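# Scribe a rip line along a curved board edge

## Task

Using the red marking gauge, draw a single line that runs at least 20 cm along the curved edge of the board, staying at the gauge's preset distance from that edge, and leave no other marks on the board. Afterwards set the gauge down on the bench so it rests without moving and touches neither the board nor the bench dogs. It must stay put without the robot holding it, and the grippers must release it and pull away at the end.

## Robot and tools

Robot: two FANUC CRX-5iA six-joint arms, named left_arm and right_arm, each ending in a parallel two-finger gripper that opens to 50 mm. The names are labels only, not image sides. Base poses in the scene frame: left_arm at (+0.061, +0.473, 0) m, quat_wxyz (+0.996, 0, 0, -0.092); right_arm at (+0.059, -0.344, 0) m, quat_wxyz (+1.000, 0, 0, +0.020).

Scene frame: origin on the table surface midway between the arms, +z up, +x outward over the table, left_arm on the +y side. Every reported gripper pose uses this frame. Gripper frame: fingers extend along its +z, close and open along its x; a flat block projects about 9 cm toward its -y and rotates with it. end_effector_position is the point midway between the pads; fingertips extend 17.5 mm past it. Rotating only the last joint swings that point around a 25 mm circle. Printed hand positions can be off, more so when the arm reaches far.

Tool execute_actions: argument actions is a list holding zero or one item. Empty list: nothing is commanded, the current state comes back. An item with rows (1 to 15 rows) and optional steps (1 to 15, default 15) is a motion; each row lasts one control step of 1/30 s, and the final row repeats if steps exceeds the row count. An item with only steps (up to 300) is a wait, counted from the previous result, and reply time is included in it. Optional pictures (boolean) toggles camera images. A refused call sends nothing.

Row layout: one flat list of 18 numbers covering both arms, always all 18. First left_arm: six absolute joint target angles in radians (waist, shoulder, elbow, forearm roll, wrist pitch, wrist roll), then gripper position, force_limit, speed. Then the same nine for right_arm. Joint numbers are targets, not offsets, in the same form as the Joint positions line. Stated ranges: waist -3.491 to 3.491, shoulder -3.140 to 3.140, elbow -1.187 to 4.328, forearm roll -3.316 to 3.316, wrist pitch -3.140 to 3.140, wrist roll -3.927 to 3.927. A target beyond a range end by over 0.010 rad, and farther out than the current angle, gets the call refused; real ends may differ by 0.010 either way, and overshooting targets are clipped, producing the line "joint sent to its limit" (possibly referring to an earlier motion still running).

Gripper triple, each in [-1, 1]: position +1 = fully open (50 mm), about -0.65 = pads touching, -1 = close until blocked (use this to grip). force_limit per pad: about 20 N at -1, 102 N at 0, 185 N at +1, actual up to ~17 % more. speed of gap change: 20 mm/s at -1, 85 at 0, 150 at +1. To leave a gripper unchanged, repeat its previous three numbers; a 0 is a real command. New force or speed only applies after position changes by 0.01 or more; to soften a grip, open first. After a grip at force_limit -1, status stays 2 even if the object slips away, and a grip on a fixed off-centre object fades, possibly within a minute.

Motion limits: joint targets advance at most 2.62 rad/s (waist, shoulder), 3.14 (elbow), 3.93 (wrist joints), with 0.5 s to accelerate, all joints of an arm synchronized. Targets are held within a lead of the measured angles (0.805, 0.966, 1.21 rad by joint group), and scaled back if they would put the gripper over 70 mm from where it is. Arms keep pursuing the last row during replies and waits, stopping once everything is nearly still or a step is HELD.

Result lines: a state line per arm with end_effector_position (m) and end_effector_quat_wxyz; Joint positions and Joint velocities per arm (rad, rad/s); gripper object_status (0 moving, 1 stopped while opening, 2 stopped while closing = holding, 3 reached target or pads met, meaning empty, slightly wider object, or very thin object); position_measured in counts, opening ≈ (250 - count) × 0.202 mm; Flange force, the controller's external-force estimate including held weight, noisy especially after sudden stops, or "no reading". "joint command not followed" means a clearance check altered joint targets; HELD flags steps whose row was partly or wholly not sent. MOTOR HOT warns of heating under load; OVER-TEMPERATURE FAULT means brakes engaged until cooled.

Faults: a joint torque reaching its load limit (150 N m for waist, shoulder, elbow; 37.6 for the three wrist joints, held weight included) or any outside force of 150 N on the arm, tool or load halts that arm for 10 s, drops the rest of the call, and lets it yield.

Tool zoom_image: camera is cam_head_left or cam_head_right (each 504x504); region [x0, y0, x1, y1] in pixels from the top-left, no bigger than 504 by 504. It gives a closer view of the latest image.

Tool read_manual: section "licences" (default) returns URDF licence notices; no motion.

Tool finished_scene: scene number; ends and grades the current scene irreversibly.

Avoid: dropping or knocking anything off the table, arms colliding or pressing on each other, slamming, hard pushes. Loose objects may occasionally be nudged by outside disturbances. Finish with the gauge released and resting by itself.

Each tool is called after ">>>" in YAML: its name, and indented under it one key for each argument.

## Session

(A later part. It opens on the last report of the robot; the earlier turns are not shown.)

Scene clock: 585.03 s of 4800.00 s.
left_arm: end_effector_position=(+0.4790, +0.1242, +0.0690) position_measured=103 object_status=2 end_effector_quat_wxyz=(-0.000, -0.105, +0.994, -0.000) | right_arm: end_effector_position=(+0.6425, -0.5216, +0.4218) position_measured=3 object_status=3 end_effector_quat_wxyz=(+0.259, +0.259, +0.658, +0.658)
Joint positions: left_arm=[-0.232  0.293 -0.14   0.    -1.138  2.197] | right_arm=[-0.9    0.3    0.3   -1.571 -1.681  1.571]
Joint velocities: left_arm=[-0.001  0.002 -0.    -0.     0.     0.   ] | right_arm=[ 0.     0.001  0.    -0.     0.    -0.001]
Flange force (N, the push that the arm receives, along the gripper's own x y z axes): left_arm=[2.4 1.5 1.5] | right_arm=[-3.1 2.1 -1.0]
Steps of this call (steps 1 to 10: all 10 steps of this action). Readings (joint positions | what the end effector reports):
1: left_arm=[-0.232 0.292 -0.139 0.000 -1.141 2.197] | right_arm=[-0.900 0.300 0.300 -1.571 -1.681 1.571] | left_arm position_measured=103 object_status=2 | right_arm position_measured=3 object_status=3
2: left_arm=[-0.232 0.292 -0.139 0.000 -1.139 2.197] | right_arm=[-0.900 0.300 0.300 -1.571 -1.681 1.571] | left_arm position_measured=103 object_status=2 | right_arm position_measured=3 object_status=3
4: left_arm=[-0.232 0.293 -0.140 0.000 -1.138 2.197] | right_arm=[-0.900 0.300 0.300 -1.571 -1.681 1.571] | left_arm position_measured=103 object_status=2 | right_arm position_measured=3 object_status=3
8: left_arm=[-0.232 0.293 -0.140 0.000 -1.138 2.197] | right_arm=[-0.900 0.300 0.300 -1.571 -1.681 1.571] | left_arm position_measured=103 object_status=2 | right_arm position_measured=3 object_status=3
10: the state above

Add 0.6 mm of x, continue down.

>>> execute_actions:
  actions:
    - {"rows":[[-0.2314,0.2951,-0.14,0,-1.1357,2.1964,-1,-0.2,-0.5,-0.9,0.3,0.3,-1.571,-1.681,1.571,1,-0.4,0]],"steps":10}
  pictures: false

>>> execute_actions:
  actions:
    - {"rows":[[-0.2314,0.2961,-0.1412,0,-1.1335,2.1964,-1,-0.2,-0.5,-0.9,0.3,0.3,-1.571,-1.681,1.571,1,-0.4,0]],"steps":10}
  pictures: false

>>> execute_actions:
  actions:
    - {"rows":[[-0.2314,0.2971,-0.1425,0,-1.1312,2.1964,-1,-0.2,-0.5,-0.9,0.3,0.3,-1.571,-1.681,1.571,1,-0.4,0]],"steps":10}
  pictures: false

Scene clock: 595.17 s of 4800.00 s.
left_arm: end_effector_position=(+0.4794, +0.1242, +0.0680) position_measured=103 object_status=2 end_effector_quat_wxyz=(-0.000, -0.105, +0.994, +0.000) | right_arm: end_effector_position=(+0.6425, -0.5216, +0.4218) position_measured=3 object_status=3 end_effector_quat_wxyz=(+0.259, +0.259, +0.658, +0.658)
Joint positions: left_arm=[-0.232  0.295 -0.14  -0.    -1.136  2.196] | right_arm=[-0.9    0.3    0.3   -1.571 -1.681  1.571]
Joint velocities: left_arm=[ 0.001  0.001  0.001  0.    -0.    -0.002] | right_arm=[ 0.     0.    -0.     0.001  0.    -0.   ]
Flange force (N, the push that the arm receives, along the gripper's own x y z axes): left_arm=[12.9 0.2 -3.3] | right_arm=[-2.9 2.3 -1.7]
Steps of this call (steps 1 to 15: the robot went on to your last target; steps 16 to 90: nothing new was sent; then 6.80 s passed at rest; steps 91 to 100: all 10 steps of this action). Readings (joint positions | what the end effector reports):
91: left_arm=[-0.232 0.293 -0.140 -0.000 -1.137 2.197] | right_arm=[-0.900 0.300 0.300 -1.571 -1.681 1.571] | left_arm position_measured=103 object_status=2 | right_arm position_measured=3 object_status=3
92: left_arm=[-0.232 0.294 -0.140 -0.000 -1.137 2.197] | right_arm=[-0.900 0.300 0.300 -1.571 -1.681 1.571] | left_arm position_measured=103 object_status=2 | right_arm position_measured=3 object_status=3
94: left_arm=[-0.232 0.295 -0.140 -0.000 -1.136 2.197] | right_arm=[-0.900 0.300 0.300 -1.571 -1.681 1.571] | left_arm position_measured=103 object_status=2 | right_arm position_measured=3 object_status=3
98: left_arm=[-0.232 0.295 -0.140 -0.000 -1.136 2.196] | right_arm=[-0.900 0.300 0.300 -1.571 -1.681 1.571] | left_arm position_measured=103 object_status=2 | right_arm position_measured=3 object_status=3
100: the state above

Scene clock: 595.50 s of 4800.00 s.
left_arm: end_effector_position=(+0.4796, +0.1242, +0.0671) position_measured=103 object_status=2 end_effector_quat_wxyz=(+0.000, -0.105, +0.994, -0.000) | right_arm: end_effector_position=(+0.6425, -0.5216, +0.4218) position_measured=3 object_status=3 end_effector_quat_wxyz=(+0.259, +0.259, +0.658, +0.658)
Joint positions: left_arm=[-0.231  0.296 -0.141 -0.    -1.134  2.196] | right_arm=[-0.9    0.3    0.3   -1.571 -1.681  1.571]
Joint velocities: left_arm=[-0.002 -0.    -0.001  0.     0.    -0.001] | right_arm=[-0. -0. -0. -0.  0.  0.]
Flange force (N, the push that the arm receives, along the gripper's own x y z axes): left_arm=[24.3 4.5 -21.7] | right_arm=[-2.2 1.8 -1.5]
Steps of this call (steps 1 to 10: all 10 steps of this action). Readings (joint positions | what the end effector reports):
1: left_arm=[-0.231 0.295 -0.140 -0.000 -1.136 2.196] | right_arm=[-0.900 0.300 0.300 -1.571 -1.681 1.571] | left_arm position_measured=103 object_status=2 | right_arm position_measured=3 object_status=3
2: left_arm=[-0.231 0.296 -0.140 -0.000 -1.135 2.196] | right_arm=[-0.900 0.300 0.300 -1.571 -1.681 1.571] | left_arm position_measured=103 object_status=2 | right_arm position_measured=3 object_status=3
4: left_arm=[-0.231 0.296 -0.141 0.000 -1.134 2.196] | right_arm=[-0.900 0.300 0.300 -1.571 -1.681 1.571] | left_arm position_measured=103 object_status=2 | right_arm position_measured=3 object_status=3
8: left_arm=[-0.231 0.296 -0.141 -0.000 -1.134 2.196] | right_arm=[-0.900 0.300 0.300 -1.571 -1.681 1.571] | left_arm position_measured=103 object_status=2 | right_arm position_measured=3 object_status=3
10: the state above

Scene clock: 595.83 s of 4800.00 s.
left_arm: end_effector_position=(+0.4796, +0.1242, +0.0661) position_measured=103 object_status=2 end_effector_quat_wxyz=(+0.000, -0.105, +0.994, -0.000) | right_arm: end_effector_position=(+0.6425, -0.5216, +0.4218) position_measured=3 object_status=3 end_effector_quat_wxyz=(+0.259, +0.259, +0.658, +0.658)
Joint positions: left_arm=[-0.231  0.297 -0.142 -0.    -1.131  2.196] | right_arm=[-0.9    0.3    0.3   -1.571 -1.681  1.571]
Joint velocities: left_arm=[ 0.001  0.004 -0.     0.     0.001 -0.001] | right_arm=[-0.     0.    -0.001  0.001 -0.     0.   ]
Flange force (N, the push that the arm receives, along the gripper's own x y z axes): left_arm=[37.3 5.5 -47.9] | right_arm=[-3.0 2.1 -1.6]
Steps of this call (steps 1 to 10: all 10 steps of this action). Readings (joint positions | what the end effector reports):
1: left_arm=[-0.231 0.296 -0.141 -0.000 -1.133 2.196] | right_arm=[-0.900 0.300 0.300 -1.571 -1.681 1.571] | left_arm position_measured=103 object_status=2 | right_arm position_measured=3 object_status=3
2: left_arm=[-0.231 0.296 -0.142 0.000 -1.133 2.196] | right_arm=[-0.900 0.300 0.300 -1.571 -1.681 1.571] | left_arm position_measured=103 object_status=2 | right_arm position_measured=3 object_status=3
4: left_arm=[-0.231 0.297 -0.142 -0.000 -1.132 2.196] | right_arm=[-0.900 0.300 0.300 -1.571 -1.681 1.571] | left_arm position_measured=103 object_status=2 | right_arm position_measured=3 object_status=3
8: left_arm=[-0.231 0.297 -0.142 -0.000 -1.131 2.196] | right_arm=[-0.900 0.300 0.300 -1.571 -1.681 1.571] | left_arm position_measured=103 object_status=2 | right_arm position_measured=3 object_status=3
10: the state above

>>> execute_actions:
  actions:
    - {"rows":[[-0.2319,0.295,-0.1427,0,-1.1331,2.1969,-1,-0.2,-0.5,-0.9,0.3,0.3,-1.571,-1.681,1.571,1,-0.4,0]],"steps":10}
  pictures: false

>>> execute_actions:
  actions:
    - {"rows":[[-0.253,0.3208,-0.1086,0,-1.1414,2.198,-1,-0.2,-0.5,-0.9,0.3,0.3,-1.571,-1.681,1.571,1,-0.4,0]],"steps":12}
  pictures: false

>>> execute_actions:
  actions:
    - {"rows":[[-0.2736,0.3465,-0.0742,0,-1.1501,2.1986,-1,-0.2,-0.5,-0.9,0.3,0.3,-1.571,-1.681,1.571,1,-0.4,0]],"steps":12}

>>> zoom_image:
  camera: "cam_head_left"
  region: [190,165,270,225]

Scene clock: 619.43 s of 4800.00 s.
left_arm: end_effector_position=(+0.4790, +0.1243, +0.0668) position_measured=103 object_status=2 end_effector_quat_wxyz=(-0.000, -0.105, +0.994, +0.000) | right_arm: end_effector_position=(+0.6425, -0.5216, +0.4218) position_measured=3 object_status=3 end_effector_quat_wxyz=(+0.259, +0.259, +0.658, +0.658)
Joint positions: left_arm=[-0.232  0.295 -0.143 -0.    -1.133  2.197] | right_arm=[-0.9    0.3    0.3   -1.571 -1.681  1.571]
Joint velocities: left_arm=[-0.001 -0.    -0.     0.    -0.001  0.   ] | right_arm=[-0.    -0.     0.     0.001  0.001  0.001]
Flange force (N, the push that the arm receives, along the gripper's own x y z axes): left_arm=[9.8 -0.8 -9.2] | right_arm=[-2.3 1.8 -1.1]
Steps of this call (steps 1 to 15: the robot went on to your last target; steps 16 to 90: nothing new was sent; then 20.27 s passed at rest; steps 91 to 100: all 10 steps of this action). Readings (joint positions | what the end effector reports):
91: left_arm=[-0.231 0.297 -0.143 0.000 -1.131 2.196] | right_arm=[-0.900 0.300 0.300 -1.571 -1.681 1.571] | left_arm position_measured=103 object_status=2 | right_arm position_measured=3 object_status=3
92: left_arm=[-0.231 0.297 -0.143 -0.000 -1.131 2.196] | right_arm=[-0.900 0.300 0.300 -1.571 -1.681 1.571] | left_arm position_measured=103 object_status=2 | right_arm position_measured=3 object_status=3
94: left_arm=[-0.231 0.296 -0.143 -0.000 -1.132 2.196] | right_arm=[-0.900 0.300 0.300 -1.571 -1.681 1.571] | left_arm position_measured=103 object_status=2 | right_arm position_measured=3 object_status=3
98: left_arm=[-0.232 0.295 -0.143 0.000 -1.133 2.197] | right_arm=[-0.900 0.300 0.300 -1.571 -1.681 1.571] | left_arm position_measured=103 object_status=2 | right_arm position_measured=3 object_status=3
100: the state above

Scene clock: 619.83 s of 4800.00 s.
left_arm: end_effector_position=(+0.4820, +0.1107, +0.0671) position_measured=103 object_status=2 end_effector_quat_wxyz=(+0.000, -0.095, +0.995, +0.000) | right_arm: end_effector_position=(+0.6425, -0.5216, +0.4218) position_measured=3 object_status=3 end_effector_quat_wxyz=(+0.259, +0.259, +0.658, +0.658)
Joint positions: left_arm=[-0.253  0.321 -0.109 -0.    -1.141  2.198] | right_arm=[-0.9    0.3    0.3   -1.571 -1.681  1.571]
Joint velocities: left_arm=[-0.001  0.001  0.001 -0.    -0.    -0.001] | right_arm=[ 0.     0.    -0.    -0.    -0.001  0.   ]
Flange force (N, the push that the arm receives, along the gripper's own x y z axes): left_arm=[12.0 8.8 -9.2] | right_arm=[-2.9 2.2 -1.6]
Steps of this call (steps 1 to 12: all 12 steps of this action). Readings (joint positions | what the end effector reports):
1: left_arm=[-0.232 0.296 -0.142 -0.000 -1.133 2.197] | right_arm=[-0.900 0.300 0.300 -1.571 -1.681 1.571] | left_arm position_measured=103 object_status=2 | right_arm position_measured=3 object_status=3
2: left_arm=[-0.236 0.300 -0.137 -0.000 -1.135 2.197] | right_arm=[-0.900 0.300 0.300 -1.571 -1.681 1.571] | left_arm position_measured=103 object_status=2 | right_arm position_measured=3 object_status=3
4: left_arm=[-0.247 0.314 -0.118 -0.000 -1.139 2.198] | right_arm=[-0.900 0.300 0.300 -1.571 -1.681 1.571] | left_arm position_measured=103 object_status=2 | right_arm position_measured=3 object_status=3
8: left_arm=[-0.253 0.320 -0.109 -0.000 -1.141 2.198] | right_arm=[-0.900 0.300 0.300 -1.571 -1.681 1.571] | left_arm position_measured=103 object_status=2 | right_arm position_measured=3 object_status=3
12: the state above

Scene clock: 620.23 s of 4800.00 s.
left_arm: end_effector_position=(+0.4848, +0.0970, +0.0670) position_measured=103 object_status=2 end_effector_quat_wxyz=(+0.000, -0.085, +0.996, +0.000) | right_arm: end_effector_position=(+0.6425, -0.5216, +0.4218) position_measured=3 object_status=3 end_effector_quat_wxyz=(+0.259, +0.259, +0.658, +0.658)
Joint positions: left_arm=[-0.274  0.346 -0.074 -0.    -1.15   2.199] | right_arm=[-0.9    0.3    0.3   -1.571 -1.681  1.571]
Joint velocities: left_arm=[-0.001  0.002  0.001  0.    -0.     0.   ] | right_arm=[ 0.     0.     0.    -0.002 -0.    -0.   ]
Flange force (N, the push that the arm receives, along the gripper's own x y z axes): left_arm=[7.9 5.9 -11.7] | right_arm=[-2.9 2.2 -0.9]
Steps of this call (steps 1 to 12: all 12 steps of this action). Readings (joint positions | what the end effector reports):
1: left_arm=[-0.253 0.321 -0.108 -0.000 -1.142 2.198] | right_arm=[-0.900 0.300 0.300 -1.571 -1.681 1.571] | left_arm position_measured=103 object_status=2 | right_arm position_measured=3 object_status=3
2: left_arm=[-0.257 0.325 -0.102 -0.000 -1.143 2.198] | right_arm=[-0.900 0.300 0.300 -1.571 -1.681 1.571] | left_arm position_measured=103 object_status=2 | right_arm position_measured=3 object_status=3
4: left_arm=[-0.268 0.340 -0.083 -0.000 -1.148 2.198] | right_arm=[-0.900 0.300 0.300 -1.571 -1.681 1.571] | left_arm position_measured=103 object_status=2 | right_arm position_measured=3 object_status=3
8: left_arm=[-0.273 0.346 -0.075 -0.000 -1.150 2.199] | right_arm=[-0.900 0.300 0.300 -1.571 -1.681 1.571] | left_arm position_measured=103 object_status=2 | right_arm position_measured=3 object_status=3
12: the state above

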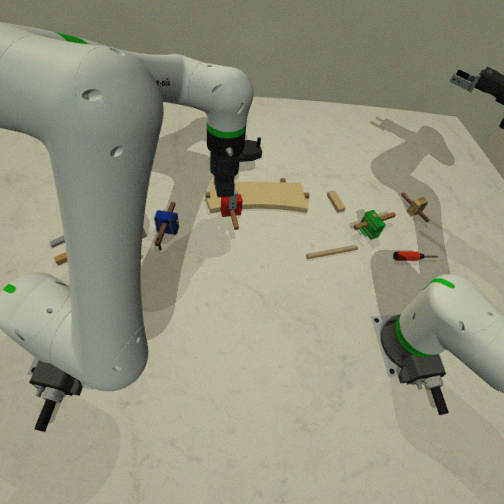

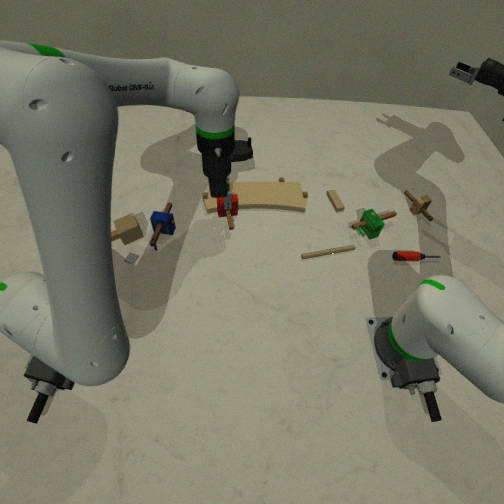

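Region (190, 165, 270, 225) of cam_head_left's 504x504 image, scaled by 6.300, with more detail than that image has; it fills the top 378 rows of this view, and the rest is white.

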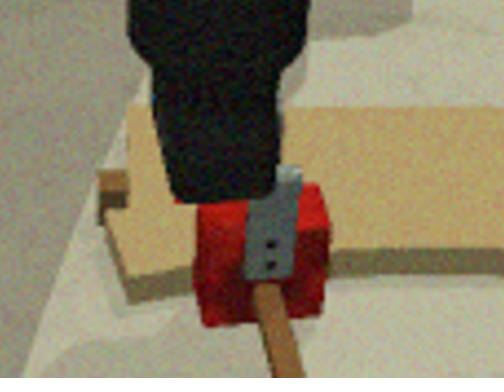

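>>> execute_actions:
  actions:
    - {"rows":[[-0.2934,0.3727,-0.0386,0,-1.1595,2.1985,-1,-0.2,-0.5,-0.9,0.3,0.3,-1.571,-1.681,1.571,1,-0.4,0]],"steps":12}
  pictures: false

>>> execute_actions:
  actions:
    - {"rows":[[-0.3132,0.3981,-0.0034,0,-1.1693,2.1983,-1,-0.2,-0.5,-0.9,0.3,0.3,-1.571,-1.681,1.571,1,-0.4,0]],"steps":12}
  pictures: false

>>> execute_actions:
  actions:
    - {"rows":[[-0.3326,0.4233,0.0322,0,-1.1797,2.1977,-1,-0.2,-0.5,-0.9,0.3,0.3,-1.571,-1.681,1.571,1,-0.4,0]],"steps":12}

>>> zoom_image:
  camera: "cam_head_left"
  region: [190,165,270,225]

Scene clock: 630.53 s of 4800.00 s.
left_arm: end_effector_position=(+0.4876, +0.0832, +0.0670) position_measured=103 object_status=2 end_effector_quat_wxyz=(-0.000, -0.075, +0.997, -0.000) | right_arm: end_effector_position=(+0.6425, -0.5216, +0.4218) position_measured=3 object_status=3 end_effector_quat_wxyz=(+0.259, +0.259, +0.658, +0.658)
Joint positions: left_arm=[-0.293  0.373 -0.039  0.    -1.16   2.199] | right_arm=[-0.9    0.3    0.3   -1.571 -1.681  1.571]
Joint velocities: left_arm=[ 0.     0.     0.001  0.001  0.    -0.   ] | right_arm=[-0.     0.    -0.    -0.    -0.002 -0.   ]
Flange force (N, the push that the arm receives, along the gripper's own x y z axes): left_arm=[20.6 13.8 -20.6] | right_arm=[-2.8 1.8 -1.3]
Steps of this call (steps 1 to 15: the robot went on to your last target; steps 16 to 90: nothing new was sent; then 6.90 s passed at rest; steps 91 to 102: all 12 steps of this action). Readings (joint positions | what the end effector reports):
91: left_arm=[-0.274 0.347 -0.073 0.000 -1.150 2.199] | right_arm=[-0.900 0.300 0.300 -1.571 -1.681 1.571] | left_arm position_measured=103 object_status=2 | right_arm position_measured=3 object_status=3
92: left_arm=[-0.277 0.351 -0.068 -0.000 -1.152 2.199] | right_arm=[-0.900 0.300 0.300 -1.571 -1.681 1.571] | left_arm position_measured=103 object_status=2 | right_arm position_measured=3 object_status=3
94: left_arm=[-0.288 0.366 -0.048 0.000 -1.157 2.199] | right_arm=[-0.900 0.300 0.300 -1.571 -1.681 1.571] | left_arm position_measured=103 object_status=2 | right_arm position_measured=3 object_status=3
98: left_arm=[-0.293 0.372 -0.039 0.000 -1.159 2.199] | right_arm=[-0.900 0.300 0.300 -1.571 -1.681 1.571] | left_arm position_measured=103 object_status=2 | right_arm position_measured=3 object_status=3
102: the state above

Scene clock: 630.93 s of 4800.00 s.
left_arm: end_effector_position=(+0.4897, +0.0695, +0.0669) position_measured=103 object_status=2 end_effector_quat_wxyz=(-0.000, -0.065, +0.998, -0.000) | right_arm: end_effector_position=(+0.6425, -0.5216, +0.4218) position_measured=3 object_status=3 end_effector_quat_wxyz=(+0.259, +0.259, +0.658, +0.658)
Joint positions: left_arm=[-0.313  0.398 -0.003  0.    -1.169  2.198] | right_arm=[-0.9    0.3    0.3   -1.571 -1.681  1.571]
Joint velocities: left_arm=[-0.001  0.001  0.001  0.001 -0.    -0.001] | right_arm=[-0.    -0.     0.    -0.     0.    -0.001]
Flange force (N, the push that the arm receives, along the gripper's own x y z axes): left_arm=[20.5 13.5 -21.1] | right_arm=[-2.2 1.9 -1.4]
Steps of this call (steps 1 to 12: all 12 steps of this action). Readings (joint positions | what the end effector reports):
1: left_arm=[-0.294 0.373 -0.038 0.000 -1.160 2.199] | right_arm=[-0.900 0.300 0.300 -1.571 -1.681 1.571] | left_arm position_measured=103 object_status=2 | right_arm position_measured=3 object_status=3
2: left_arm=[-0.297 0.377 -0.032 0.000 -1.161 2.199] | right_arm=[-0.900 0.300 0.300 -1.571 -1.681 1.571] | left_arm position_measured=103 object_status=2 | right_arm position_measured=3 object_status=3
4: left_arm=[-0.308 0.391 -0.013 0.000 -1.167 2.199] | right_arm=[-0.900 0.300 0.300 -1.571 -1.681 1.571] | left_arm position_measured=103 object_status=2 | right_arm position_measured=3 object_status=3
8: left_arm=[-0.313 0.398 -0.004 0.000 -1.169 2.198] | right_arm=[-0.900 0.300 0.300 -1.571 -1.681 1.571] | left_arm position_measured=103 object_status=2 | right_arm position_measured=3 object_status=3
12: the state above

Scene clock: 631.33 s of 4800.00 s.
left_arm: end_effector_position=(+0.4915, +0.0557, +0.0669) position_measured=103 object_status=2 end_effector_quat_wxyz=(-0.000, -0.055, +0.998, +0.000) | right_arm: end_effector_position=(+0.6425, -0.5216, +0.4218) position_measured=3 object_status=3 end_effector_quat_wxyz=(+0.259, +0.259, +0.658, +0.658)
Joint positions: left_arm=[-0.333  0.423  0.032  0.    -1.18   2.198] | right_arm=[-0.9    0.3    0.3   -1.571 -1.681  1.571]
Joint velocities: left_arm=[-0.001  0.001  0.002 -0.001  0.     0.   ] | right_arm=[-0.     0.001  0.001 -0.    -0.001  0.   ]
Flange force (N, the push that the arm receives, along the gripper's own x y z axes): left_arm=[23.3 15.4 -22.9] | right_arm=[-1.6 1.4 -1.9]
Steps of this call (steps 1 to 12: all 12 steps of this action). Readings (joint positions | what the end effector reports):
1: left_arm=[-0.314 0.399 -0.003 0.000 -1.170 2.198] | right_arm=[-0.900 0.300 0.300 -1.571 -1.681 1.571] | left_arm position_measured=103 object_status=2 | right_arm position_measured=3 object_status=3
2: left_arm=[-0.317 0.403 0.003 0.000 -1.171 2.198] | right_arm=[-0.900 0.300 0.300 -1.571 -1.681 1.571] | left_arm position_measured=103 object_status=2 | right_arm position_measured=3 object_status=3
4: left_arm=[-0.327 0.417 0.023 0.000 -1.177 2.198] | right_arm=[-0.900 0.300 0.300 -1.571 -1.681 1.571] | left_arm position_measured=103 object_status=2 | right_arm position_measured=3 object_status=3
8: left_arm=[-0.332 0.423 0.032 0.000 -1.180 2.198] | right_arm=[-0.900 0.300 0.300 -1.571 -1.681 1.571] | left_arm position_measured=103 object_status=2 | right_arm position_measured=3 object_status=3
12: the state above

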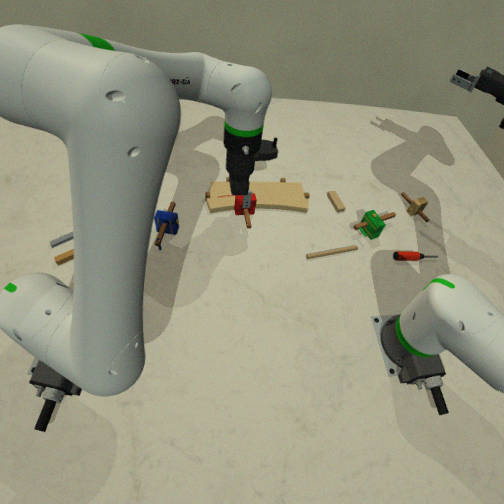

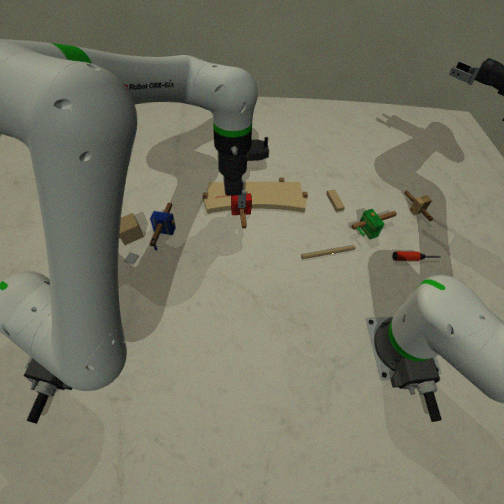

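Region (190, 165, 270, 225) of cam_head_left's 504x504 image, scaled by 6.300, with more detail than that image has; it fills the top 378 rows of this view, and the rest is white.

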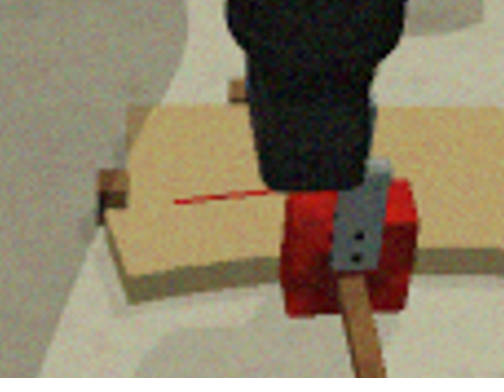

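>>> execute_actions:
  actions:
    - {"rows":[[-0.352,0.448,0.0677,0,-1.1905,2.197,-1,-0.2,-0.5,-0.9,0.3,0.3,-1.571,-1.681,1.571,1,-0.4,0]],"steps":12}
  pictures: false

>>> execute_actions:
  actions:
    - {"rows":[[-0.3706,0.4729,0.1038,0,-1.2017,2.1956,-1,-0.2,-0.5,-0.9,0.3,0.3,-1.571,-1.681,1.571,1,-0.4,0]],"steps":12}
  pictures: false

>>> execute_actions:
  actions:
    - {"rows":[[-0.3888,0.4977,0.1407,0,-1.2138,2.1938,-1,-0.2,-0.5,-0.9,0.3,0.3,-1.571,-1.681,1.571,1,-0.4,0]],"steps":12}
  pictures: false

>>> execute_actions:
  actions:
    - {"rows":[[-0.4066,0.5224,0.1777,0,-1.2261,2.1891,-1,-0.2,-0.5,-0.9,0.3,0.3,-1.571,-1.681,1.571,1,-0.4,0]],"steps":12}
  pictures: false

Scene clock: 661.70 s of 4800.00 s.
left_arm: end_effector_position=(+0.4928, +0.0419, +0.0669) position_measured=103 object_status=2 end_effector_quat_wxyz=(+0.000, -0.045, +0.999, +0.000) | right_arm: end_effector_position=(+0.6425, -0.5216, +0.4218) position_measured=3 object_status=3 end_effector_quat_wxyz=(+0.259, +0.259, +0.658, +0.658)
Joint positions: left_arm=[-0.352  0.448  0.068 -0.    -1.19   2.197] | right_arm=[-0.9    0.3    0.3   -1.571 -1.681  1.571]
Joint velocities: left_arm=[-0.002  0.001  0.    -0.001 -0.     0.001] | right_arm=[ 0.    -0.     0.    -0.     0.002 -0.   ]
Flange force (N, the push that the arm receives, along the gripper's own x y z axes): left_arm=[17.0 13.6 -21.7] | right_arm=[-1.5 2.1 -1.6]
Steps of this call (steps 1 to 15: the robot went on to your last target; steps 16 to 90: nothing new was sent; then 26.97 s passed at rest; steps 91 to 102: all 12 steps of this action). Readings (joint positions | what the end effector reports):
91: left_arm=[-0.333 0.424 0.033 -0.000 -1.180 2.198] | right_arm=[-0.900 0.300 0.300 -1.571 -1.681 1.571] | left_arm position_measured=103 object_status=2 | right_arm position_measured=3 object_status=3
92: left_arm=[-0.336 0.428 0.039 -0.000 -1.182 2.198] | right_arm=[-0.900 0.300 0.300 -1.571 -1.681 1.571] | left_arm position_measured=103 object_status=2 | right_arm position_measured=3 object_status=3
94: left_arm=[-0.347 0.441 0.058 -0.000 -1.187 2.197] | right_arm=[-0.900 0.300 0.300 -1.571 -1.681 1.571] | left_arm position_measured=103 object_status=2 | right_arm position_measured=3 object_status=3
98: left_arm=[-0.352 0.448 0.067 -0.000 -1.190 2.197] | right_arm=[-0.900 0.300 0.300 -1.571 -1.681 1.571] | left_arm position_measured=103 object_status=2 | right_arm position_measured=3 object_status=3
102: the state above

Scene clock: 662.10 s of 4800.00 s.
left_arm: end_effector_position=(+0.4939, +0.0282, +0.0669) position_measured=103 object_status=2 end_effector_quat_wxyz=(+0.000, -0.035, +0.999, +0.000) | right_arm: end_effector_position=(+0.6425, -0.5216, +0.4218) position_measured=3 object_status=3 end_effector_quat_wxyz=(+0.259, +0.259, +0.658, +0.658)
Joint positions: left_arm=[-0.371  0.473  0.104 -0.    -1.202  2.196] | right_arm=[-0.9    0.3    0.3   -1.571 -1.681  1.571]
Joint velocities: left_arm=[ 0.002  0.     0.001  0.001 -0.     0.001] | right_arm=[ 0.     0.001 -0.     0.    -0.001 -0.001]
Flange force (N, the push that the arm receives, along the gripper's own x y z axes): left_arm=[23.3 19.2 -29.4] | right_arm=[-2.1 2.1 -1.9]
Steps of this call (steps 1 to 12: all 12 steps of this action). Readings (joint positions | what the end effector reports):
1: left_arm=[-0.352 0.448 0.068 -0.000 -1.191 2.197] | right_arm=[-0.900 0.300 0.300 -1.571 -1.681 1.571] | left_arm position_measured=103 object_status=2 | right_arm position_measured=3 object_status=3
2: left_arm=[-0.355 0.452 0.074 -0.000 -1.193 2.197] | right_arm=[-0.900 0.300 0.300 -1.571 -1.681 1.571] | left_arm position_measured=103 object_status=2 | right_arm position_measured=3 object_status=3
4: left_arm=[-0.366 0.466 0.094 -0.000 -1.199 2.196] | right_arm=[-0.900 0.300 0.300 -1.571 -1.681 1.571] | left_arm position_measured=103 object_status=2 | right_arm position_measured=3 object_status=3
8: left_arm=[-0.370 0.473 0.103 -0.000 -1.202 2.196] | right_arm=[-0.900 0.300 0.300 -1.571 -1.681 1.571] | left_arm position_measured=103 object_status=2 | right_arm position_measured=3 object_status=3
12: the state above

Scene clock: 662.50 s of 4800.00 s.
left_arm: end_effector_position=(+0.4948, +0.0145, +0.0670) position_measured=103 object_status=2 end_effector_quat_wxyz=(-0.000, -0.025, +1.000, +0.000) | right_arm: end_effector_position=(+0.6425, -0.5216, +0.4218) position_measured=3 object_status=3 end_effector_quat_wxyz=(+0.259, +0.259, +0.658, +0.658)
Joint positions: left_arm=[-0.389  0.498  0.141 -0.    -1.214  2.194] | right_arm=[-0.9    0.3    0.3   -1.571 -1.681  1.571]
Joint velocities: left_arm=[-0.001  0.     0.001  0.    -0.    -0.   ] | right_arm=[-0.001  0.001  0.    -0.     0.    -0.   ]
Flange force (N, the push that the arm receives, along the gripper's own x y z axes): left_arm=[28.3 21.1 -28.5] | right_arm=[-2.5 2.2 -1.4]
Steps of this call (steps 1 to 12: all 12 steps of this action). Readings (joint positions | what the end effector reports):
1: left_arm=[-0.371 0.473 0.104 -0.000 -1.202 2.196] | right_arm=[-0.900 0.300 0.300 -1.571 -1.681 1.571] | left_arm position_measured=103 object_status=2 | right_arm position_measured=3 object_status=3
2: left_arm=[-0.374 0.477 0.110 -0.000 -1.204 2.195] | right_arm=[-0.900 0.300 0.300 -1.571 -1.681 1.571] | left_arm position_measured=103 object_status=2 | right_arm position_measured=3 object_status=3
4: left_arm=[-0.384 0.491 0.131 -0.000 -1.210 2.194] | right_arm=[-0.900 0.300 0.300 -1.571 -1.681 1.571] | left_arm position_measured=103 object_status=2 | right_arm position_measured=3 object_status=3
8: left_arm=[-0.389 0.497 0.140 -0.000 -1.214 2.194] | right_arm=[-0.900 0.300 0.300 -1.571 -1.681 1.571] | left_arm position_measured=103 object_status=2 | right_arm position_measured=3 object_status=3
12: the state above

Scene clock: 662.90 s of 4800.00 s.
left_arm: end_effector_position=(+0.4953, +0.0009, +0.0670) position_measured=103 object_status=2 end_effector_quat_wxyz=(-0.000, -0.014, +1.000, -0.000) | right_arm: end_effector_position=(+0.6425, -0.5216, +0.4218) position_measured=3 object_status=3 end_effector_quat_wxyz=(+0.259, +0.259, +0.658, +0.658)
Joint positions: left_arm=[-0.407  0.522  0.178  0.    -1.226  2.189] | right_arm=[-0.9    0.3    0.3   -1.571 -1.681  1.571]
Joint velocities: left_arm=[ 0.     0.001  0.002 -0.    -0.    -0.001] | right_arm=[-0.    -0.     0.    -0.    -0.001  0.001]
Flange force (N, the push that the arm receives, along the gripper's own x y z axes): left_arm=[30.3 21.5 -32.2] | right_arm=[-1.4 2.2 -1.8]
Steps of this call (steps 1 to 12: all 12 steps of this action). Readings (joint positions | what the end effector reports):
1: left_arm=[-0.389 0.498 0.141 -0.000 -1.214 2.194] | right_arm=[-0.900 0.300 0.300 -1.571 -1.681 1.571] | left_arm position_measured=103 object_status=2 | right_arm position_measured=3 object_status=3
2: left_arm=[-0.392 0.502 0.147 -0.000 -1.216 2.193] | right_arm=[-0.900 0.300 0.300 -1.571 -1.681 1.571] | left_arm position_measured=103 object_status=2 | right_arm position_measured=3 object_status=3
4: left_arm=[-0.402 0.516 0.167 0.000 -1.223 2.190] | right_arm=[-0.900 0.300 0.300 -1.571 -1.681 1.571] | left_arm position_measured=103 object_status=2 | right_arm position_measured=3 object_status=3
8: left_arm=[-0.406 0.522 0.177 0.000 -1.226 2.189] | right_arm=[-0.900 0.300 0.300 -1.571 -1.681 1.571] | left_arm position_measured=103 object_status=2 | right_arm position_measured=3 object_status=3
12: the state above

Raise slightly (q2 −0.0006).

>>> execute_actions:
  actions:
    - {"rows":[[-0.4245,0.5465,0.2152,0,-1.2395,2.1845,-1,-0.2,-0.5,-0.9,0.3,0.3,-1.571,-1.681,1.571,1,-0.4,0]],"steps":12}
  pictures: false

>>> execute_actions:
  actions:
    - {"rows":[[-0.442,0.5718,0.2539,0,-1.2529,2.1795,-1,-0.2,-0.5,-0.9,0.3,0.3,-1.571,-1.681,1.571,1,-0.4,0]],"steps":12}
  pictures: false

>>> execute_actions:
  actions:
    - {"rows":[[-0.4593,0.5973,0.2935,0,-1.267,2.1743,-1,-0.2,-0.5,-0.9,0.3,0.3,-1.571,-1.681,1.571,1,-0.4,0]],"steps":12}
  pictures: false

Scene clock: 672.97 s of 4800.00 s.
left_arm: end_effector_position=(+0.4952, -0.0127, +0.0674) position_measured=103 object_status=2 end_effector_quat_wxyz=(+0.000, -0.002, +1.000, +0.000) | right_arm: end_effector_position=(+0.6425, -0.5216, +0.4218) position_measured=3 object_status=3 end_effector_quat_wxyz=(+0.259, +0.259, +0.658, +0.658)
Joint positions: left_arm=[-0.424  0.547  0.215 -0.    -1.239  2.185] | right_arm=[-0.9    0.3    0.3   -1.571 -1.681  1.571]
Joint velocities: left_arm=[-0.001 -0.     0.001  0.001 -0.    -0.   ] | right_arm=[ 0.001  0.     0.    -0.     0.    -0.   ]
Flange force (N, the push that the arm receives, along the gripper's own x y z axes): left_arm=[23.3 15.3 -17.2] | right_arm=[-2.7 2.0 -2.1]
Steps of this call (steps 1 to 15: the robot went on to your last target; steps 16 to 90: nothing new was sent; then 6.67 s passed at rest; steps 91 to 102: all 12 steps of this action). Readings (joint positions | what the end effector reports):
91: left_arm=[-0.407 0.523 0.178 -0.000 -1.226 2.189] | right_arm=[-0.900 0.300 0.300 -1.571 -1.681 1.571] | left_arm position_measured=103 object_status=2 | right_arm position_measured=3 object_status=3
92: left_arm=[-0.410 0.526 0.184 -0.000 -1.229 2.188] | right_arm=[-0.900 0.300 0.300 -1.571 -1.681 1.571] | left_arm position_measured=103 object_status=2 | right_arm position_measured=3 object_status=3
94: left_arm=[-0.420 0.540 0.205 -0.000 -1.235 2.186] | right_arm=[-0.900 0.300 0.300 -1.571 -1.681 1.571] | left_arm position_measured=103 object_status=2 | right_arm position_measured=3 object_status=3
98: left_arm=[-0.424 0.546 0.215 -0.000 -1.239 2.185] | right_arm=[-0.900 0.300 0.300 -1.571 -1.681 1.571] | left_arm position_measured=103 object_status=2 | right_arm position_measured=3 object_status=3
102: the state above

Scene clock: 673.37 s of 4800.00 s.
left_arm: end_effector_position=(+0.4951, -0.0265, +0.0674) position_measured=103 object_status=2 end_effector_quat_wxyz=(-0.000, +0.009, +1.000, +0.000) | right_arm: end_effector_position=(+0.6425, -0.5216, +0.4218) position_measured=3 object_status=3 end_effector_quat_wxyz=(+0.259, +0.259, +0.658, +0.658)
Joint positions: left_arm=[-0.442  0.572  0.254 -0.    -1.253  2.18 ] | right_arm=[-0.9    0.3    0.3   -1.571 -1.681  1.571]
Joint velocities: left_arm=[-0.001  0.001  0.002  0.001 -0.    -0.   ] | right_arm=[ 0.001 -0.     0.    -0.    -0.002  0.   ]
Flange force (N, the push that the arm receives, along the gripper's own x y z axes): left_arm=[27.2 18.9 -23.4] | right_arm=[-1.3 1.5 -1.1]
Steps of this call (steps 1 to 12: all 12 steps of this action). Readings (joint positions | what the end effector reports):
1: left_arm=[-0.425 0.547 0.216 -0.000 -1.240 2.184] | right_arm=[-0.900 0.300 0.300 -1.571 -1.681 1.571] | left_arm position_measured=103 object_status=2 | right_arm position_measured=3 object_status=3
2: left_arm=[-0.427 0.551 0.222 -0.000 -1.242 2.184] | right_arm=[-0.900 0.300 0.300 -1.571 -1.681 1.571] | left_arm position_measured=103 object_status=2 | right_arm position_measured=3 object_status=3
4: left_arm=[-0.437 0.564 0.243 -0.000 -1.249 2.181] | right_arm=[-0.900 0.300 0.300 -1.571 -1.681 1.571] | left_arm position_measured=103 object_status=2 | right_arm position_measured=3 object_status=3
8: left_arm=[-0.442 0.571 0.253 -0.000 -1.253 2.180] | right_arm=[-0.900 0.300 0.300 -1.571 -1.681 1.571] | left_arm position_measured=103 object_status=2 | right_arm position_measured=3 object_status=3
12: the state above

Scene clock: 673.77 s of 4800.00 s.
left_arm: end_effector_position=(+0.4947, -0.0403, +0.0674) position_measured=103 object_status=2 end_effector_quat_wxyz=(-0.000, +0.020, +1.000, -0.000) | right_arm: end_effector_position=(+0.6425, -0.5216, +0.4218) position_measured=3 object_status=3 end_effector_quat_wxyz=(+0.259, +0.259, +0.658, +0.658)
Joint positions: left_arm=[-0.459  0.597  0.293  0.    -1.267  2.174] | right_arm=[-0.9    0.3    0.3   -1.571 -1.681  1.571]
Joint velocities: left_arm=[-0.002  0.     0.     0.    -0.     0.001] | right_arm=[-0.    -0.001 -0.    -0.001  0.    -0.001]
Flange force (N, the push that the arm receives, along the gripper's own x y z axes): left_arm=[32.6 22.9 -27.6] | right_arm=[-4.0 2.5 -1.3]
Steps of this call (steps 1 to 12: all 12 steps of this action). Readings (joint positions | what the end effector reports):
1: left_arm=[-0.442 0.572 0.255 -0.000 -1.253 2.179] | right_arm=[-0.900 0.300 0.300 -1.571 -1.681 1.571] | left_arm position_measured=103 object_status=2 | right_arm position_measured=3 object_status=3
2: left_arm=[-0.445 0.576 0.260 -0.000 -1.255 2.179] | right_arm=[-0.900 0.300 0.300 -1.571 -1.681 1.571] | left_arm position_measured=103 object_status=2 | right_arm position_measured=3 object_status=3
4: left_arm=[-0.454 0.590 0.282 0.000 -1.263 2.176] | right_arm=[-0.900 0.300 0.300 -1.571 -1.681 1.571] | left_arm position_measured=103 object_status=2 | right_arm position_measured=3 object_status=3
8: left_arm=[-0.459 0.597 0.293 0.000 -1.267 2.174] | right_arm=[-0.900 0.300 0.300 -1.571 -1.681 1.571] | left_arm position_measured=103 object_status=2 | right_arm position_measured=3 object_status=3
12: the state above

>>> execute_actions:
  actions:
    - {"rows":[[-0.4774,0.6229,0.334,0,-1.2819,2.165,-1,-0.2,-0.5,-0.9,0.3,0.3,-1.571,-1.681,1.571,1,-0.4,0]],"steps":12}
  pictures: false

>>> execute_actions:
  actions:
    - {"rows":[[-0.495,0.6488,0.3754,0,-1.2974,2.159,-1,-0.2,-0.5,-0.9,0.3,0.3,-1.571,-1.681,1.571,1,-0.4,0]],"steps":12}
  pictures: false

>>> execute_actions:
  actions:
    - {"rows":[[-0.5124,0.675,0.4176,0,-1.3134,2.153,-1,-0.2,-0.5,-0.9,0.3,0.3,-1.571,-1.681,1.571,1,-0.4,0]],"steps":12}
  pictures: false

>>> execute_actions:
  actions:
    - {"rows":[[-0.5296,0.7014,0.4607,0,-1.3301,2.147,-1,-0.2,-0.5,-0.9,0.3,0.3,-1.571,-1.681,1.571,1,-0.4,0]],"steps":12}

>>> zoom_image:
  camera: "cam_head_left"
  region: [200,160,320,230]

Scene clock: 688.50 s of 4800.00 s.
left_arm: end_effector_position=(+0.4934, -0.0544, +0.0675) position_measured=103 object_status=2 end_effector_quat_wxyz=(+0.000, +0.034, +0.999, +0.000) | right_arm: end_effector_position=(+0.6425, -0.5216, +0.4218) position_measured=3 object_status=3 end_effector_quat_wxyz=(+0.259, +0.259, +0.658, +0.658)
Joint positions: left_arm=[-0.477  0.623  0.334 -0.    -1.282  2.165] | right_arm=[-0.9    0.3    0.3   -1.571 -1.681  1.571]
Joint velocities: left_arm=[-0.001 -0.002  0.002  0.    -0.001  0.002] | right_arm=[-0.     0.     0.001 -0.001  0.001  0.   ]
Flange force (N, the push that the arm receives, along the gripper's own x y z axes): left_arm=[19.8 14.5 -18.7] | right_arm=[-3.4 2.4 -1.5]
Steps of this call (steps 1 to 15: the robot went on to your last target; steps 16 to 90: nothing new was sent; then 11.33 s passed at rest; steps 91 to 102: all 12 steps of this action). Readings (joint positions | what the end effector reports):
91: left_arm=[-0.460 0.598 0.294 -0.000 -1.267 2.174] | right_arm=[-0.900 0.300 0.300 -1.571 -1.681 1.571] | left_arm position_measured=103 object_status=2 | right_arm position_measured=3 object_status=3
92: left_arm=[-0.462 0.601 0.300 -0.000 -1.269 2.173] | right_arm=[-0.900 0.300 0.300 -1.571 -1.681 1.571] | left_arm position_measured=103 object_status=2 | right_arm position_measured=3 object_status=3
94: left_arm=[-0.472 0.615 0.322 -0.000 -1.277 2.168] | right_arm=[-0.900 0.300 0.300 -1.571 -1.681 1.571] | left_arm position_measured=103 object_status=2 | right_arm position_measured=3 object_status=3
98: left_arm=[-0.477 0.623 0.333 -0.000 -1.282 2.165] | right_arm=[-0.900 0.300 0.300 -1.571 -1.681 1.571] | left_arm position_measured=103 object_status=2 | right_arm position_measured=3 object_status=3
102: the state above

Scene clock: 688.90 s of 4800.00 s.
left_arm: end_effector_position=(+0.4920, -0.0685, +0.0676) position_measured=103 object_status=2 end_effector_quat_wxyz=(+0.000, +0.045, +0.999, +0.000) | right_arm: end_effector_position=(+0.6425, -0.5216, +0.4218) position_measured=3 object_status=3 end_effector_quat_wxyz=(+0.259, +0.259, +0.658, +0.658)
Joint positions: left_arm=[-0.495  0.649  0.375 -0.    -1.297  2.159] | right_arm=[-0.9    0.3    0.3   -1.571 -1.681  1.571]
Joint velocities: left_arm=[-0.001 -0.    -0.    -0.    -0.    -0.   ] | right_arm=[ 0.     0.     0.     0.001 -0.001 -0.   ]
Flange force (N, the push that the arm receives, along the gripper's own x y z axes): left_arm=[8.5 5.8 -15.0] | right_arm=[-2.1 2.2 -2.2]
Steps of this call (steps 1 to 12: all 12 steps of this action). Readings (joint positions | what the end effector reports):
1: left_arm=[-0.478 0.623 0.335 -0.000 -1.282 2.165] | right_arm=[-0.900 0.300 0.300 -1.571 -1.681 1.571] | left_arm position_measured=103 object_status=2 | right_arm position_measured=3 object_status=3
2: left_arm=[-0.480 0.627 0.340 -0.000 -1.285 2.164] | right_arm=[-0.900 0.300 0.300 -1.571 -1.681 1.571] | left_arm position_measured=103 object_status=2 | right_arm position_measured=3 object_status=3
4: left_arm=[-0.490 0.641 0.363 -0.000 -1.292 2.161] | right_arm=[-0.900 0.300 0.300 -1.571 -1.681 1.571] | left_arm position_measured=103 object_status=2 | right_arm position_measured=3 object_status=3
8: left_arm=[-0.495 0.648 0.375 -0.000 -1.297 2.159] | right_arm=[-0.900 0.300 0.300 -1.571 -1.681 1.571] | left_arm position_measured=103 object_status=2 | right_arm position_measured=3 object_status=3
12: the state above

Scene clock: 689.30 s of 4800.00 s.
left_arm: end_effector_position=(+0.4902, -0.0825, +0.0676) position_measured=103 object_status=2 end_effector_quat_wxyz=(-0.000, +0.057, +0.998, -0.000) | right_arm: end_effector_position=(+0.6425, -0.5216, +0.4218) position_measured=3 object_status=3 end_effector_quat_wxyz=(+0.259, +0.259, +0.658, +0.658)
Joint positions: left_arm=[-0.512  0.675  0.418  0.    -1.313  2.153] | right_arm=[-0.9    0.3    0.3   -1.571 -1.681  1.571]
Joint velocities: left_arm=[-0.001 -0.     0.002 -0.    -0.    -0.002] | right_arm=[ 0.    -0.    -0.    -0.001 -0.001 -0.   ]
Flange force (N, the push that the arm receives, along the gripper's own x y z axes): left_arm=[7.1 7.2 -9.9] | right_arm=[-2.7 2.0 -1.0]
Steps of this call (steps 1 to 12: all 12 steps of this action). Readings (joint positions | what the end effector reports):
1: left_arm=[-0.495 0.649 0.376 -0.000 -1.298 2.159] | right_arm=[-0.900 0.300 0.300 -1.571 -1.681 1.571] | left_arm position_measured=103 object_status=2 | right_arm position_measured=3 object_status=3
2: left_arm=[-0.497 0.653 0.382 -0.000 -1.300 2.158] | right_arm=[-0.900 0.300 0.300 -1.571 -1.681 1.571] | left_arm position_measured=103 object_status=2 | right_arm position_measured=3 object_status=3
4: left_arm=[-0.507 0.667 0.405 0.000 -1.308 2.155] | right_arm=[-0.900 0.300 0.300 -1.571 -1.681 1.571] | left_arm position_measured=103 object_status=2 | right_arm position_measured=3 object_status=3
8: left_arm=[-0.512 0.675 0.417 0.000 -1.313 2.153] | right_arm=[-0.900 0.300 0.300 -1.571 -1.681 1.571] | left_arm position_measured=103 object_status=2 | right_arm position_measured=3 object_status=3
12: the state above

Scene clock: 689.70 s of 4800.00 s.
left_arm: end_effector_position=(+0.4881, -0.0964, +0.0677) position_measured=103 object_status=2 end_effector_quat_wxyz=(-0.000, +0.069, +0.998, -0.000) | right_arm: end_effector_position=(+0.6425, -0.5216, +0.4218) position_measured=3 object_status=3 end_effector_quat_wxyz=(+0.259, +0.259, +0.658, +0.658)
Joint positions: left_arm=[-0.53   0.701  0.461  0.    -1.33   2.147] | right_arm=[-0.9    0.3    0.3   -1.571 -1.681  1.571]
Joint velocities: left_arm=[ 0.    -0.     0.001 -0.001 -0.    -0.001] | right_arm=[-0.     0.    -0.     0.    -0.002 -0.002]
Flange force (N, the push that the arm receives, along the gripper's own x y z axes): left_arm=[-0.7 -0.5 -9.1] | right_arm=[-1.4 2.0 -1.7]
Steps of this call (steps 1 to 12: all 12 steps of this action). Readings (joint positions | what the end effector reports):
1: left_arm=[-0.513 0.675 0.418 0.000 -1.314 2.153] | right_arm=[-0.900 0.300 0.300 -1.571 -1.681 1.571] | left_arm position_measured=103 object_status=2 | right_arm position_measured=3 object_status=3
2: left_arm=[-0.515 0.679 0.424 0.000 -1.316 2.152] | right_arm=[-0.900 0.300 0.300 -1.571 -1.681 1.571] | left_arm position_measured=103 object_status=2 | right_arm position_measured=3 object_status=3
4: left_arm=[-0.524 0.693 0.447 0.000 -1.325 2.149] | right_arm=[-0.900 0.300 0.300 -1.571 -1.681 1.571] | left_arm position_measured=103 object_status=2 | right_arm position_measured=3 object_status=3
8: left_arm=[-0.529 0.701 0.460 0.000 -1.330 2.147] | right_arm=[-0.900 0.300 0.300 -1.571 -1.681 1.571] | left_arm position_measured=103 object_status=2 | right_arm position_measured=3 object_status=3
12: the state above

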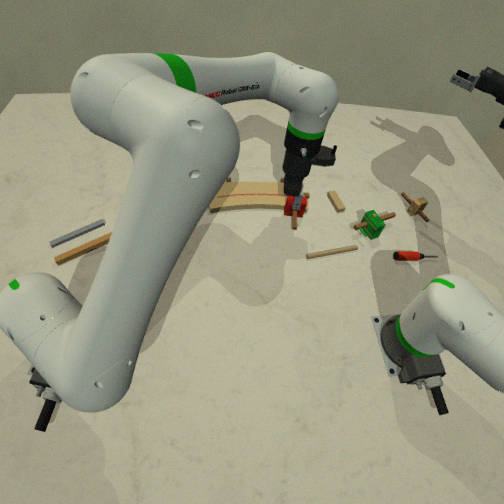

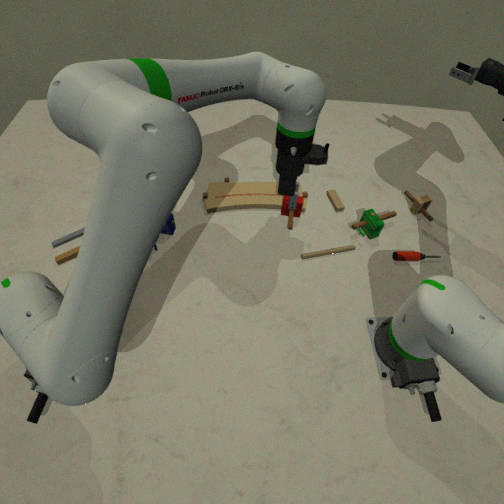

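Region (200, 160, 320, 230) of cam_head_left's 504x504 image, scaled by 4.200, with more detail than that image has; it fills the top 294 rows of this view, and the rest is white.

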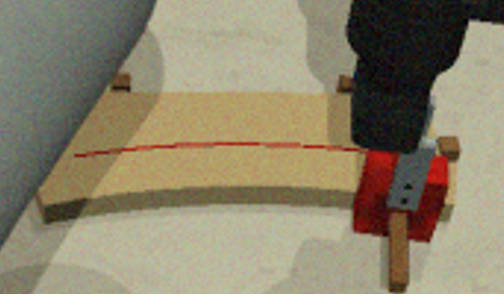

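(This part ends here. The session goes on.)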